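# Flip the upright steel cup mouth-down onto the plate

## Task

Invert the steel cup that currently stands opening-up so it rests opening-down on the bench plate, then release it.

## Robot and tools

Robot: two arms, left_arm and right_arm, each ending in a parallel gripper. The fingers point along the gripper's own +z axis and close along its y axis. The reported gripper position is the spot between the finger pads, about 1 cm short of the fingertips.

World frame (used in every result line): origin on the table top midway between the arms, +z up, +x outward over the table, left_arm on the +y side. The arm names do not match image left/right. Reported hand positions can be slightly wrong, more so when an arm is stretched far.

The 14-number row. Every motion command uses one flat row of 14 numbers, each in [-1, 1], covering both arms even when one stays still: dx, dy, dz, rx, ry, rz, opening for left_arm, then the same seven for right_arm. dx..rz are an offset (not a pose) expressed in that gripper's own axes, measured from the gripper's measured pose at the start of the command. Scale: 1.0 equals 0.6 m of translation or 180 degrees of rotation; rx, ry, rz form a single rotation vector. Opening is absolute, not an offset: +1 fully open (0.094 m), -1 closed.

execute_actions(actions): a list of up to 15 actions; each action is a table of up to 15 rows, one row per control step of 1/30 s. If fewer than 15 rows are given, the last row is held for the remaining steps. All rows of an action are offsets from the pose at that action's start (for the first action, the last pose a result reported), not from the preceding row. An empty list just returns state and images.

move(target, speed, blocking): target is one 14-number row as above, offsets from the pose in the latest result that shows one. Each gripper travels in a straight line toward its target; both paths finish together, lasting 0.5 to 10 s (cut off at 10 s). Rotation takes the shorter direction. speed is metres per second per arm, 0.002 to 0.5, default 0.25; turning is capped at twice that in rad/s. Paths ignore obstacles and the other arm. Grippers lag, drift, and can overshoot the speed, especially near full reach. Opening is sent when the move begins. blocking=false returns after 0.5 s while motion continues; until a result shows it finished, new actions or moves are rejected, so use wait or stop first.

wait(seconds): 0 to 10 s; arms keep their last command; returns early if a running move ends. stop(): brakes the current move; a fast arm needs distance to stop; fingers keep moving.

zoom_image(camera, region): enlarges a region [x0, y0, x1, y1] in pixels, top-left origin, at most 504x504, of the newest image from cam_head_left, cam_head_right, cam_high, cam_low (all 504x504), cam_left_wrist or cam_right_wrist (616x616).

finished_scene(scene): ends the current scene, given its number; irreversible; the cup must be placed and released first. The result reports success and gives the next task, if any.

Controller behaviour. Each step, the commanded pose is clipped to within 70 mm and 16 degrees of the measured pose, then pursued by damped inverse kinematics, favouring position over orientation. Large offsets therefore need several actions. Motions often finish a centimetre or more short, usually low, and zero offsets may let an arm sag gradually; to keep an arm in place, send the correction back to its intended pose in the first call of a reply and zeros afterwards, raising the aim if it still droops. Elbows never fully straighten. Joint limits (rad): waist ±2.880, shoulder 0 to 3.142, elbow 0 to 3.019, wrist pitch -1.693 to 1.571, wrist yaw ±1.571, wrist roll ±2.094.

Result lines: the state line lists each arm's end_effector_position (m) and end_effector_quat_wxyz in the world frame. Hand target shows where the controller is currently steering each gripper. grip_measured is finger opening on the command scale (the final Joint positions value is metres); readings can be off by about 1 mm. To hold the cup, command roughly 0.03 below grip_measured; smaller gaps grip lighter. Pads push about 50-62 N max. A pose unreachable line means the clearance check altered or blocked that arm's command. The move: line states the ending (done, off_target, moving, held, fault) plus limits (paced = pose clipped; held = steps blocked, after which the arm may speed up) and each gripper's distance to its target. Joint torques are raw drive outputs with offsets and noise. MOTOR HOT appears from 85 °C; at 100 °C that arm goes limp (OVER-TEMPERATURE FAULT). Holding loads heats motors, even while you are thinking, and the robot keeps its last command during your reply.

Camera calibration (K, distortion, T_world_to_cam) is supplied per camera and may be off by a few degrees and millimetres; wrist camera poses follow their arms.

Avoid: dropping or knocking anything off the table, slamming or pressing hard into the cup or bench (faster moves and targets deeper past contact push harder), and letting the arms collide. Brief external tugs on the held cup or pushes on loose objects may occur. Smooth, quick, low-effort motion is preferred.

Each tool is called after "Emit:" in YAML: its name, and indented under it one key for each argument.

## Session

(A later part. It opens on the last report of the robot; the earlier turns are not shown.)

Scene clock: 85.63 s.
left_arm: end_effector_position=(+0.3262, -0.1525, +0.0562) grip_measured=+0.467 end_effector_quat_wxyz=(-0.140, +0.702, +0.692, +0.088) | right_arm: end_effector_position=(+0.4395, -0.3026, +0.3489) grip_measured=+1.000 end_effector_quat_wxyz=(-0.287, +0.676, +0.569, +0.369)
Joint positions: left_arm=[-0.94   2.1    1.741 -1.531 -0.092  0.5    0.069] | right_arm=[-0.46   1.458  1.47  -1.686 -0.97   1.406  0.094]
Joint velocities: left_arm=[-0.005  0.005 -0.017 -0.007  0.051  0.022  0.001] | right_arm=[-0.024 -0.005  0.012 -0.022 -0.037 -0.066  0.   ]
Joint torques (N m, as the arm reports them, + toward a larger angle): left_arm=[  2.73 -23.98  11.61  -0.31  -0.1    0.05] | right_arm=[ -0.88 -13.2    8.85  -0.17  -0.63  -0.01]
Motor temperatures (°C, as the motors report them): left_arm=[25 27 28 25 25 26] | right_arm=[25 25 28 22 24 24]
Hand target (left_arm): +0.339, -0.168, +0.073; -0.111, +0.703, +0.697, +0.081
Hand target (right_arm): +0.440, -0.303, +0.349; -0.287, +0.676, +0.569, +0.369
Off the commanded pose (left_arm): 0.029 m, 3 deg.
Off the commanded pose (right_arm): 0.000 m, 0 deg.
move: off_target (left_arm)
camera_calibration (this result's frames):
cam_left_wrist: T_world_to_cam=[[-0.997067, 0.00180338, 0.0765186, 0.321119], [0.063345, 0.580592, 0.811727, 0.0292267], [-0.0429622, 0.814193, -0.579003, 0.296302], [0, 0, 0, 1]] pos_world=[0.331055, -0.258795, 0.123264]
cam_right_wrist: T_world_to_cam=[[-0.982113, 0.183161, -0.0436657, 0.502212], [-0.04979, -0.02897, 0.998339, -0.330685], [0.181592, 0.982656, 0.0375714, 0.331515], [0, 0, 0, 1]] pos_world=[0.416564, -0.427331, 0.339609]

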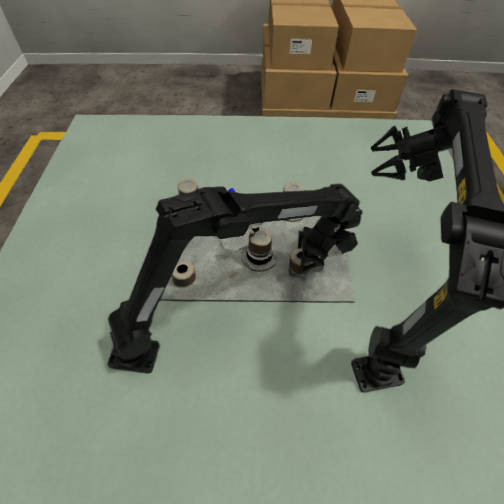

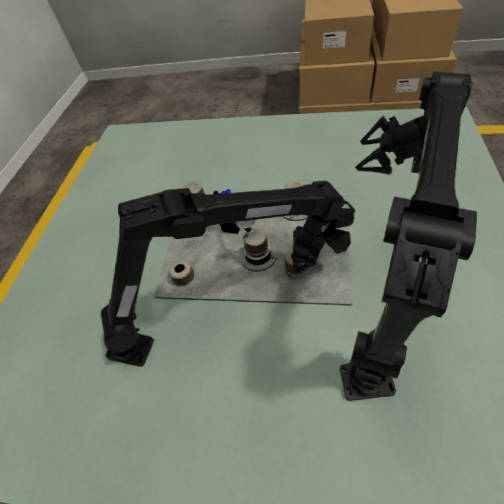

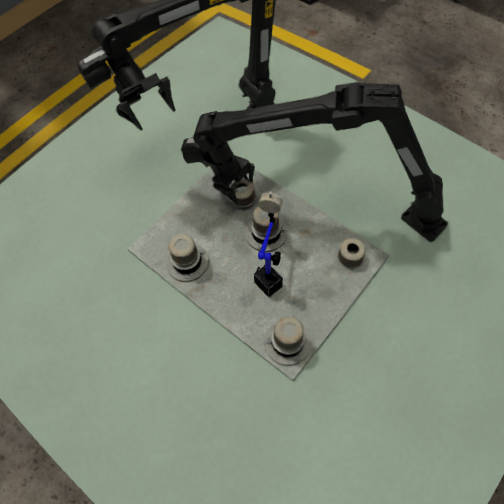

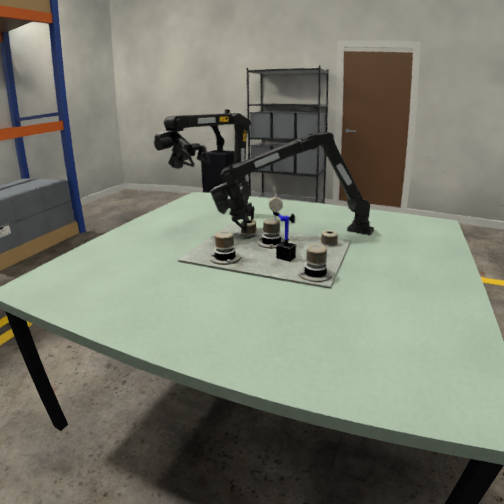

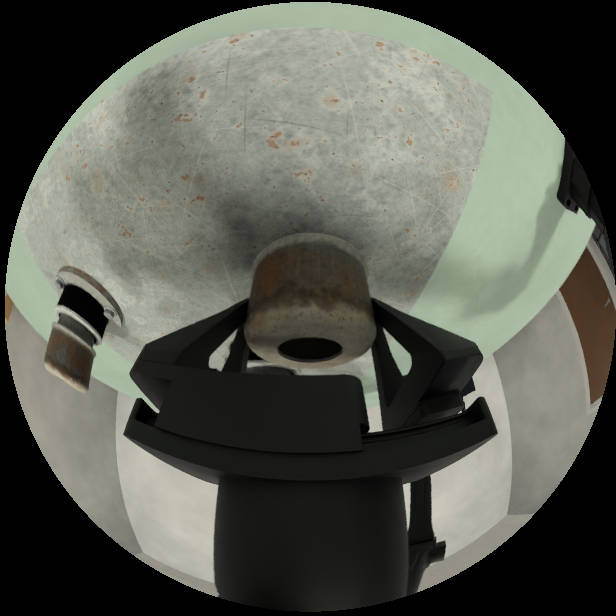

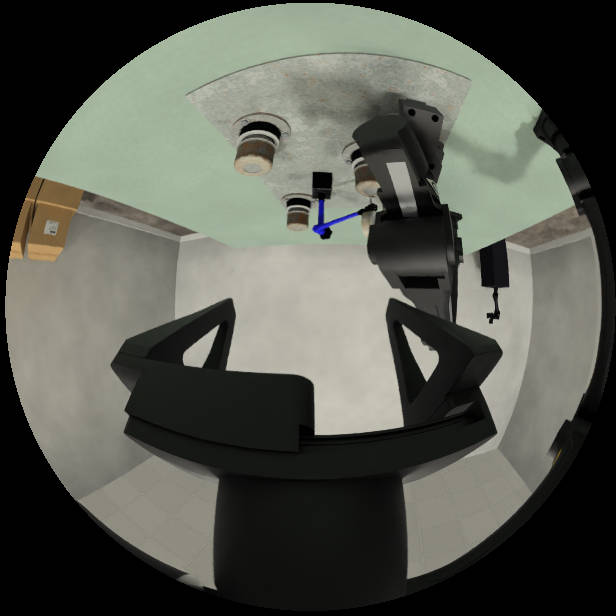

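Near the plate. Let it sink slightly, release.

Emit:
move:
  target: [0,0.02,0,0,-0.02,0,0.4,0,0,0,0,0,0,1]
  speed: 0.03

Emit:
move:
  target: [0,0.01,-0.01,0,0,0,1,0,0,0,0,0,0,1]

Emit:
move:
  target: [0.03,0,-0.15,0,0,0,1,0,0,0,0,0,0,1]

Scene clock: 89.80 s.
left_arm: end_effector_position=(+0.3319, -0.1508, +0.0431) grip_measured=+0.467 end_effector_quat_wxyz=(-0.132, +0.704, +0.694, +0.073) | right_arm: end_effector_position=(+0.4395, -0.3026, +0.3489) grip_measured=+1.000 end_effector_quat_wxyz=(-0.287, +0.676, +0.569, +0.369)
Joint positions: left_arm=[-0.923  2.1    1.71  -1.475 -0.072  0.521  0.069] | right_arm=[-0.46   1.458  1.47  -1.686 -0.97   1.406  0.094]
Joint velocities: left_arm=[-0.005 -0.024 -0.007  0.007 -0.007 -0.007 -0.001] | right_arm=[ 0.005 -0.005 -0.007  0.012  0.051 -0.022  0.   ]
Joint torques (N m, as the arm reports them, + toward a larger angle): left_arm=[  3.18 -25.61   7.87  -0.21   0.21   0.11] | right_arm=[ -0.87 -13.22   8.84  -0.18  -0.63  -0.01]
Motor temperatures (°C, as the motors report them): left_arm=[25 27 28 25 25 26] | right_arm=[25 25 27 22 24 24]
Hand target (left_arm): +0.338, -0.152, +0.055; -0.118, +0.705, +0.697, +0.067
Hand target (right_arm): +0.440, -0.303, +0.349; -0.287, +0.676, +0.569, +0.369
Off the commanded pose (left_arm): 0.014 m, 2 deg.
Off the commanded pose (right_arm): 0.000 m, 0 deg.
move: off_target (left_arm)
camera_calibration (this result's frames):
cam_left_wrist: T_world_to_cam=[[-0.996139, 0.00183058, 0.0877731, 0.326947], [0.0708373, 0.607353, 0.791267, 0.0409671], [-0.0518608, 0.79443, -0.605138, 0.288649], [0, 0, 0, 1]] pos_world=[0.337752, -0.254792, 0.113559]
cam_right_wrist: T_world_to_cam=[[-0.982113, 0.183161, -0.0436657, 0.502212], [-0.04979, -0.02897, 0.998339, -0.330685], [0.181592, 0.982656, 0.0375714, 0.331515], [0, 0, 0, 1]] pos_world=[0.416564, -0.427331, 0.339609]

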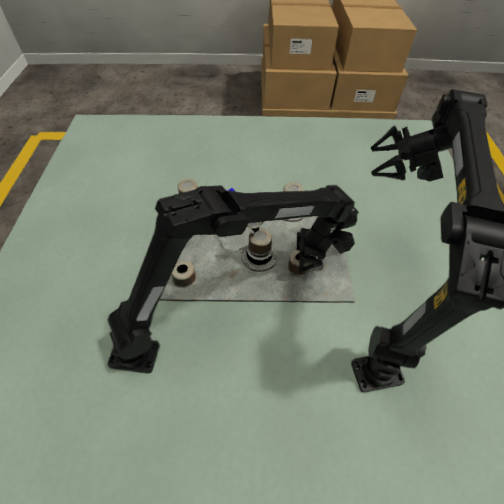

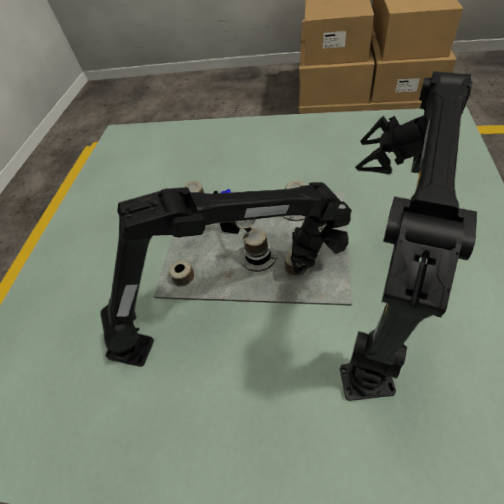

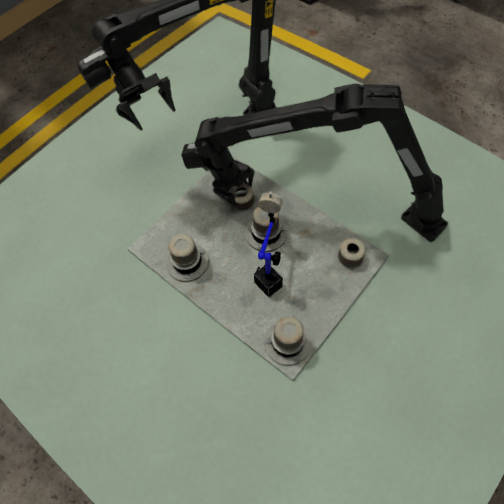

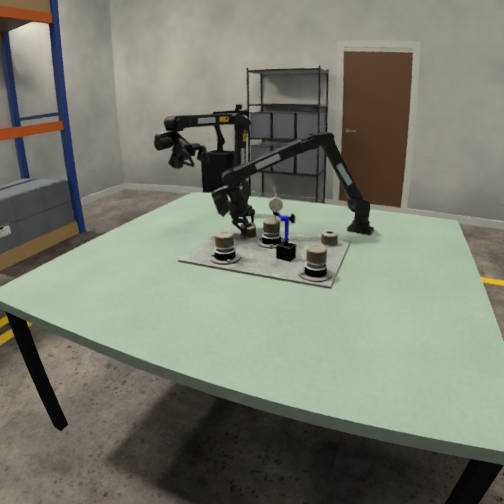

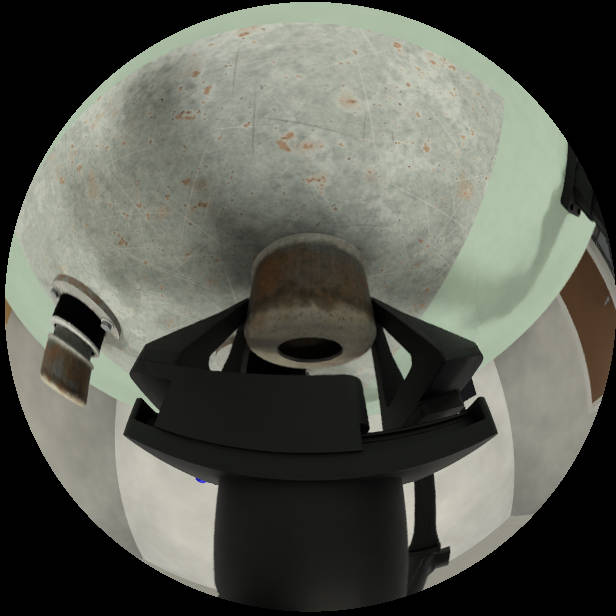

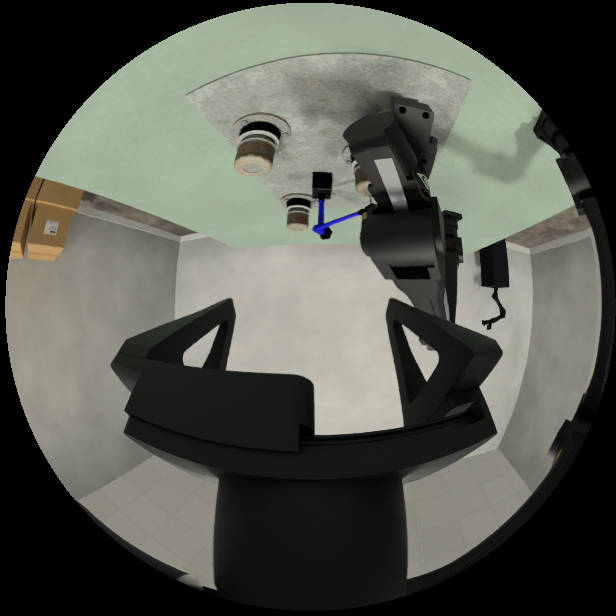

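Scene clock: 90.50 s.
left_arm: end_effector_position=(+0.3310, -0.1493, +0.0436) grip_measured=+1.000 end_effector_quat_wxyz=(-0.135, +0.704, +0.693, +0.074) | right_arm: end_effector_position=(+0.4395, -0.3026, +0.3489) grip_measured=+1.000 end_effector_quat_wxyz=(-0.287, +0.676, +0.569, +0.369)
Joint positions: left_arm=[-0.923  2.1    1.71  -1.482 -0.072  0.521  0.094] | right_arm=[-0.46   1.458  1.47  -1.686 -0.97   1.406  0.094]
Joint velocities: left_arm=[-0.034 -0.034  0.007  0.002 -0.007 -0.037  0.   ] | right_arm=[-0.005 -0.005 -0.022 -0.002 -0.007  0.007  0.   ]
Joint torques (N m, as the arm reports them, + toward a larger angle): left_arm=[  3.   -23.15   9.46  -0.82  -0.03   0.11] | right_arm=[ -0.81 -13.15   8.85  -0.17  -0.63  -0.01]
Motor temperatures (°C, as the motors report them): left_arm=[25 28 28 25 25 26] | right_arm=[25 25 27 22 24 24]
Hand target (left_arm): +0.338, -0.152, +0.048; -0.132, +0.704, +0.694, +0.073
Hand target (right_arm): +0.440, -0.303, +0.349; -0.287, +0.676, +0.569, +0.369
Off the commanded pose (left_arm): 0.009 m, 0 deg.
Off the commanded pose (right_arm): 0.000 m, 0 deg.
move: done
camera_calibration (this result's frames):
cam_left_wrist: T_world_to_cam=[[-0.995807, 0.00163109, 0.0914634, 0.325761], [0.0739871, 0.602356, 0.794791, 0.0377722], [-0.0537971, 0.798226, -0.599951, 0.28873], [0, 0, 0, 1]] pos_world=[0.337133, -0.253755, 0.113407]
cam_right_wrist: T_world_to_cam=[[-0.982113, 0.183161, -0.0436657, 0.502212], [-0.04979, -0.02897, 0.998339, -0.330685], [0.181592, 0.982656, 0.0375714, 0.331515], [0, 0, 0, 1]] pos_world=[0.416564, -0.427331, 0.339609]

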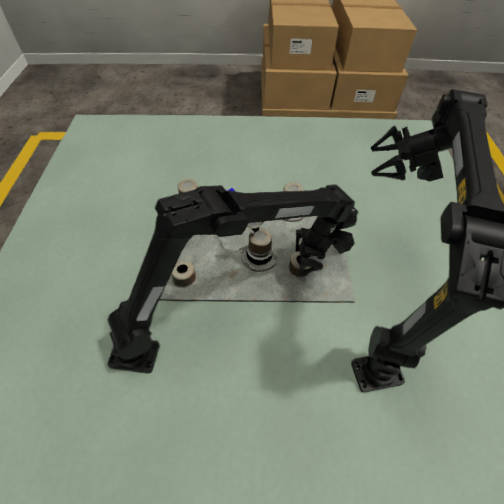

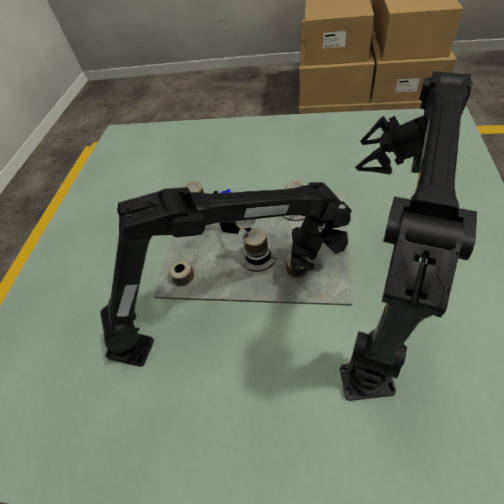

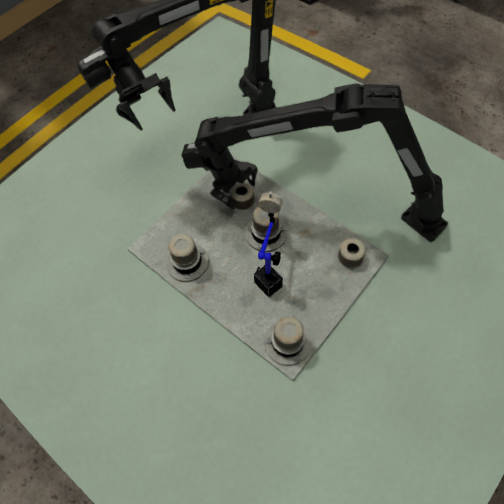

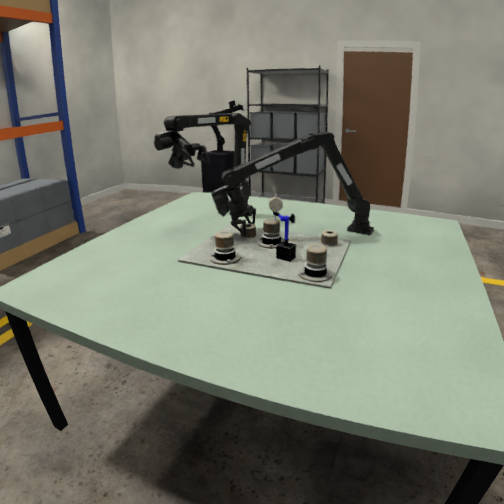

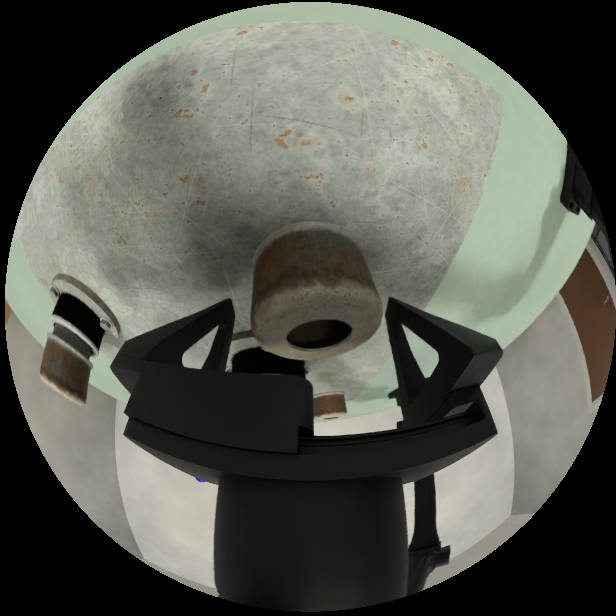

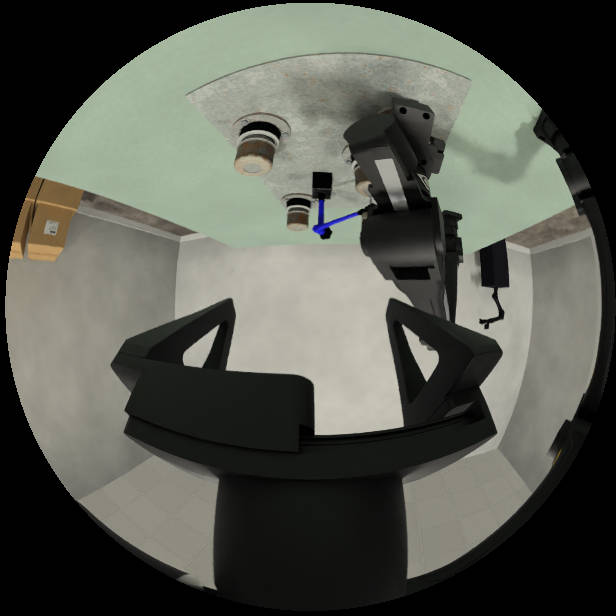

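Scene clock: 91.43 s.
left_arm: end_effector_position=(+0.3327, -0.1523, +0.1234) grip_measured=+1.000 end_effector_quat_wxyz=(-0.139, +0.704, +0.693, +0.074) | right_arm: end_effector_position=(+0.4395, -0.3026, +0.3489) grip_measured=+1.000 end_effector_quat_wxyz=(-0.287, +0.676, +0.569, +0.369)
Joint positions: left_arm=[-0.923  2.048  1.841 -1.672 -0.072  0.521  0.094] | right_arm=[-0.46   1.458  1.47  -1.686 -0.97   1.406  0.094]
Joint velocities: left_arm=[ 0.005 -0.005  0.017 -0.002 -0.037 -0.022  0.   ] | right_arm=[ 0.005 -0.015 -0.007 -0.017  0.051  0.022  0.   ]
Joint torques (N m, as the arm reports them, + toward a larger angle): left_arm=[  2.77 -23.25  10.83  -0.83   0.     0.1 ] | right_arm=[ -0.9  -13.15   8.84  -0.18  -0.63  -0.01]
Motor temperatures (°C, as the motors report them): left_arm=[25 28 28 25 25 26] | right_arm=[25 25 27 22 24 24]
Hand target (left_arm): +0.340, -0.158, +0.135; -0.127, +0.705, +0.694, +0.071
Hand target (right_arm): +0.440, -0.303, +0.349; -0.287, +0.676, +0.569, +0.369
Off the commanded pose (left_arm): 0.014 m, 0 deg.
Off the commanded pose (right_arm): 0.000 m, 0 deg.
joint sent to its limit (left arm) — the command would take joint 4 (wrist pitch) past its lower limit, so that joint was sent only as far as its limit.
move: off_target (left_arm)
camera_calibration (this result's frames):
cam_left_wrist: T_world_to_cam=[[-0.995491, 0.00107508, 0.0948519, 0.319542], [0.0766911, 0.597602, 0.798117, -0.0260382], [-0.0558256, 0.801792, -0.59499, 0.339692], [0, 0, 0, 1]] pos_world=[0.339061, -0.257146, 0.192586]
cam_right_wrist: T_world_to_cam=[[-0.982113, 0.183161, -0.0436657, 0.502212], [-0.04979, -0.02897, 0.998339, -0.330685], [0.181592, 0.982656, 0.0375714, 0.331515], [0, 0, 0, 1]] pos_world=[0.416564, -0.427331, 0.339609]

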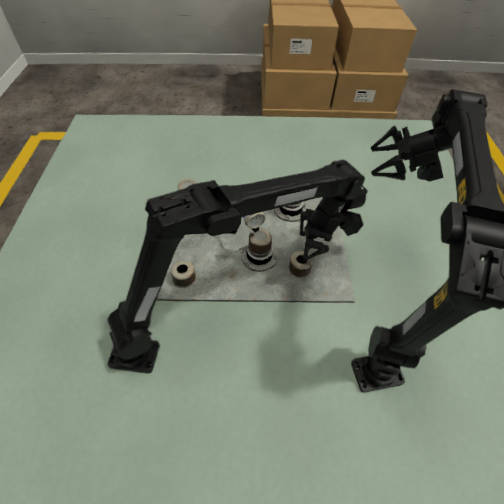

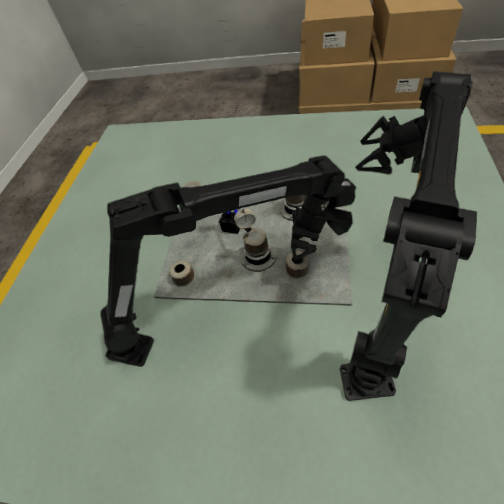

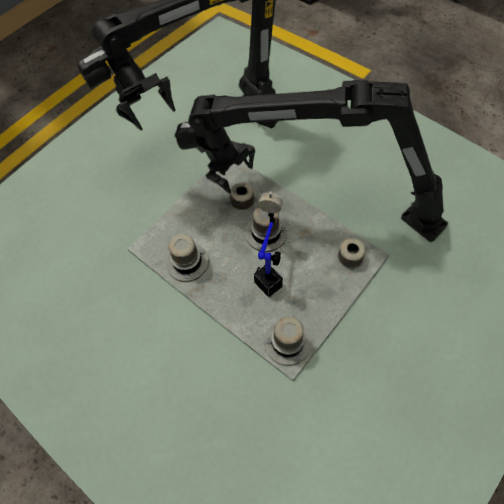

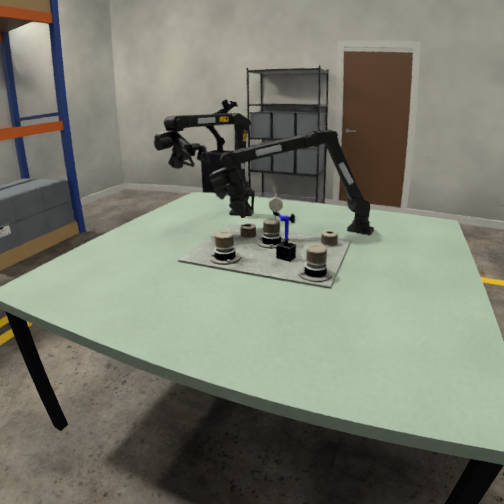

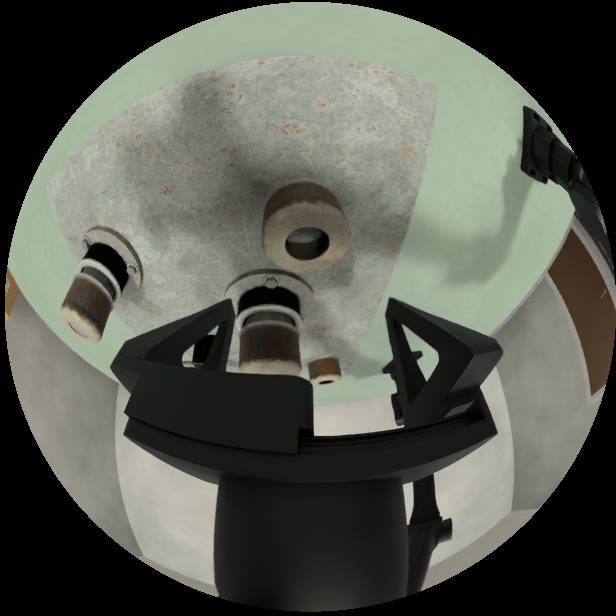

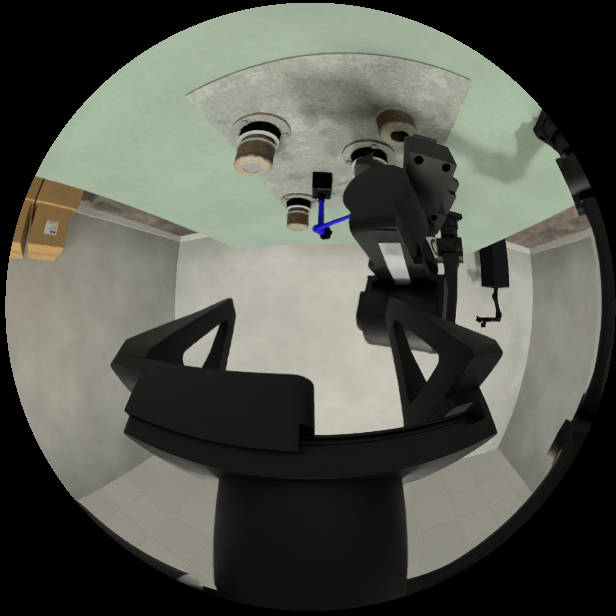

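Emit:
finished_scene:
  scene: 1

The scene is finished: the task was done.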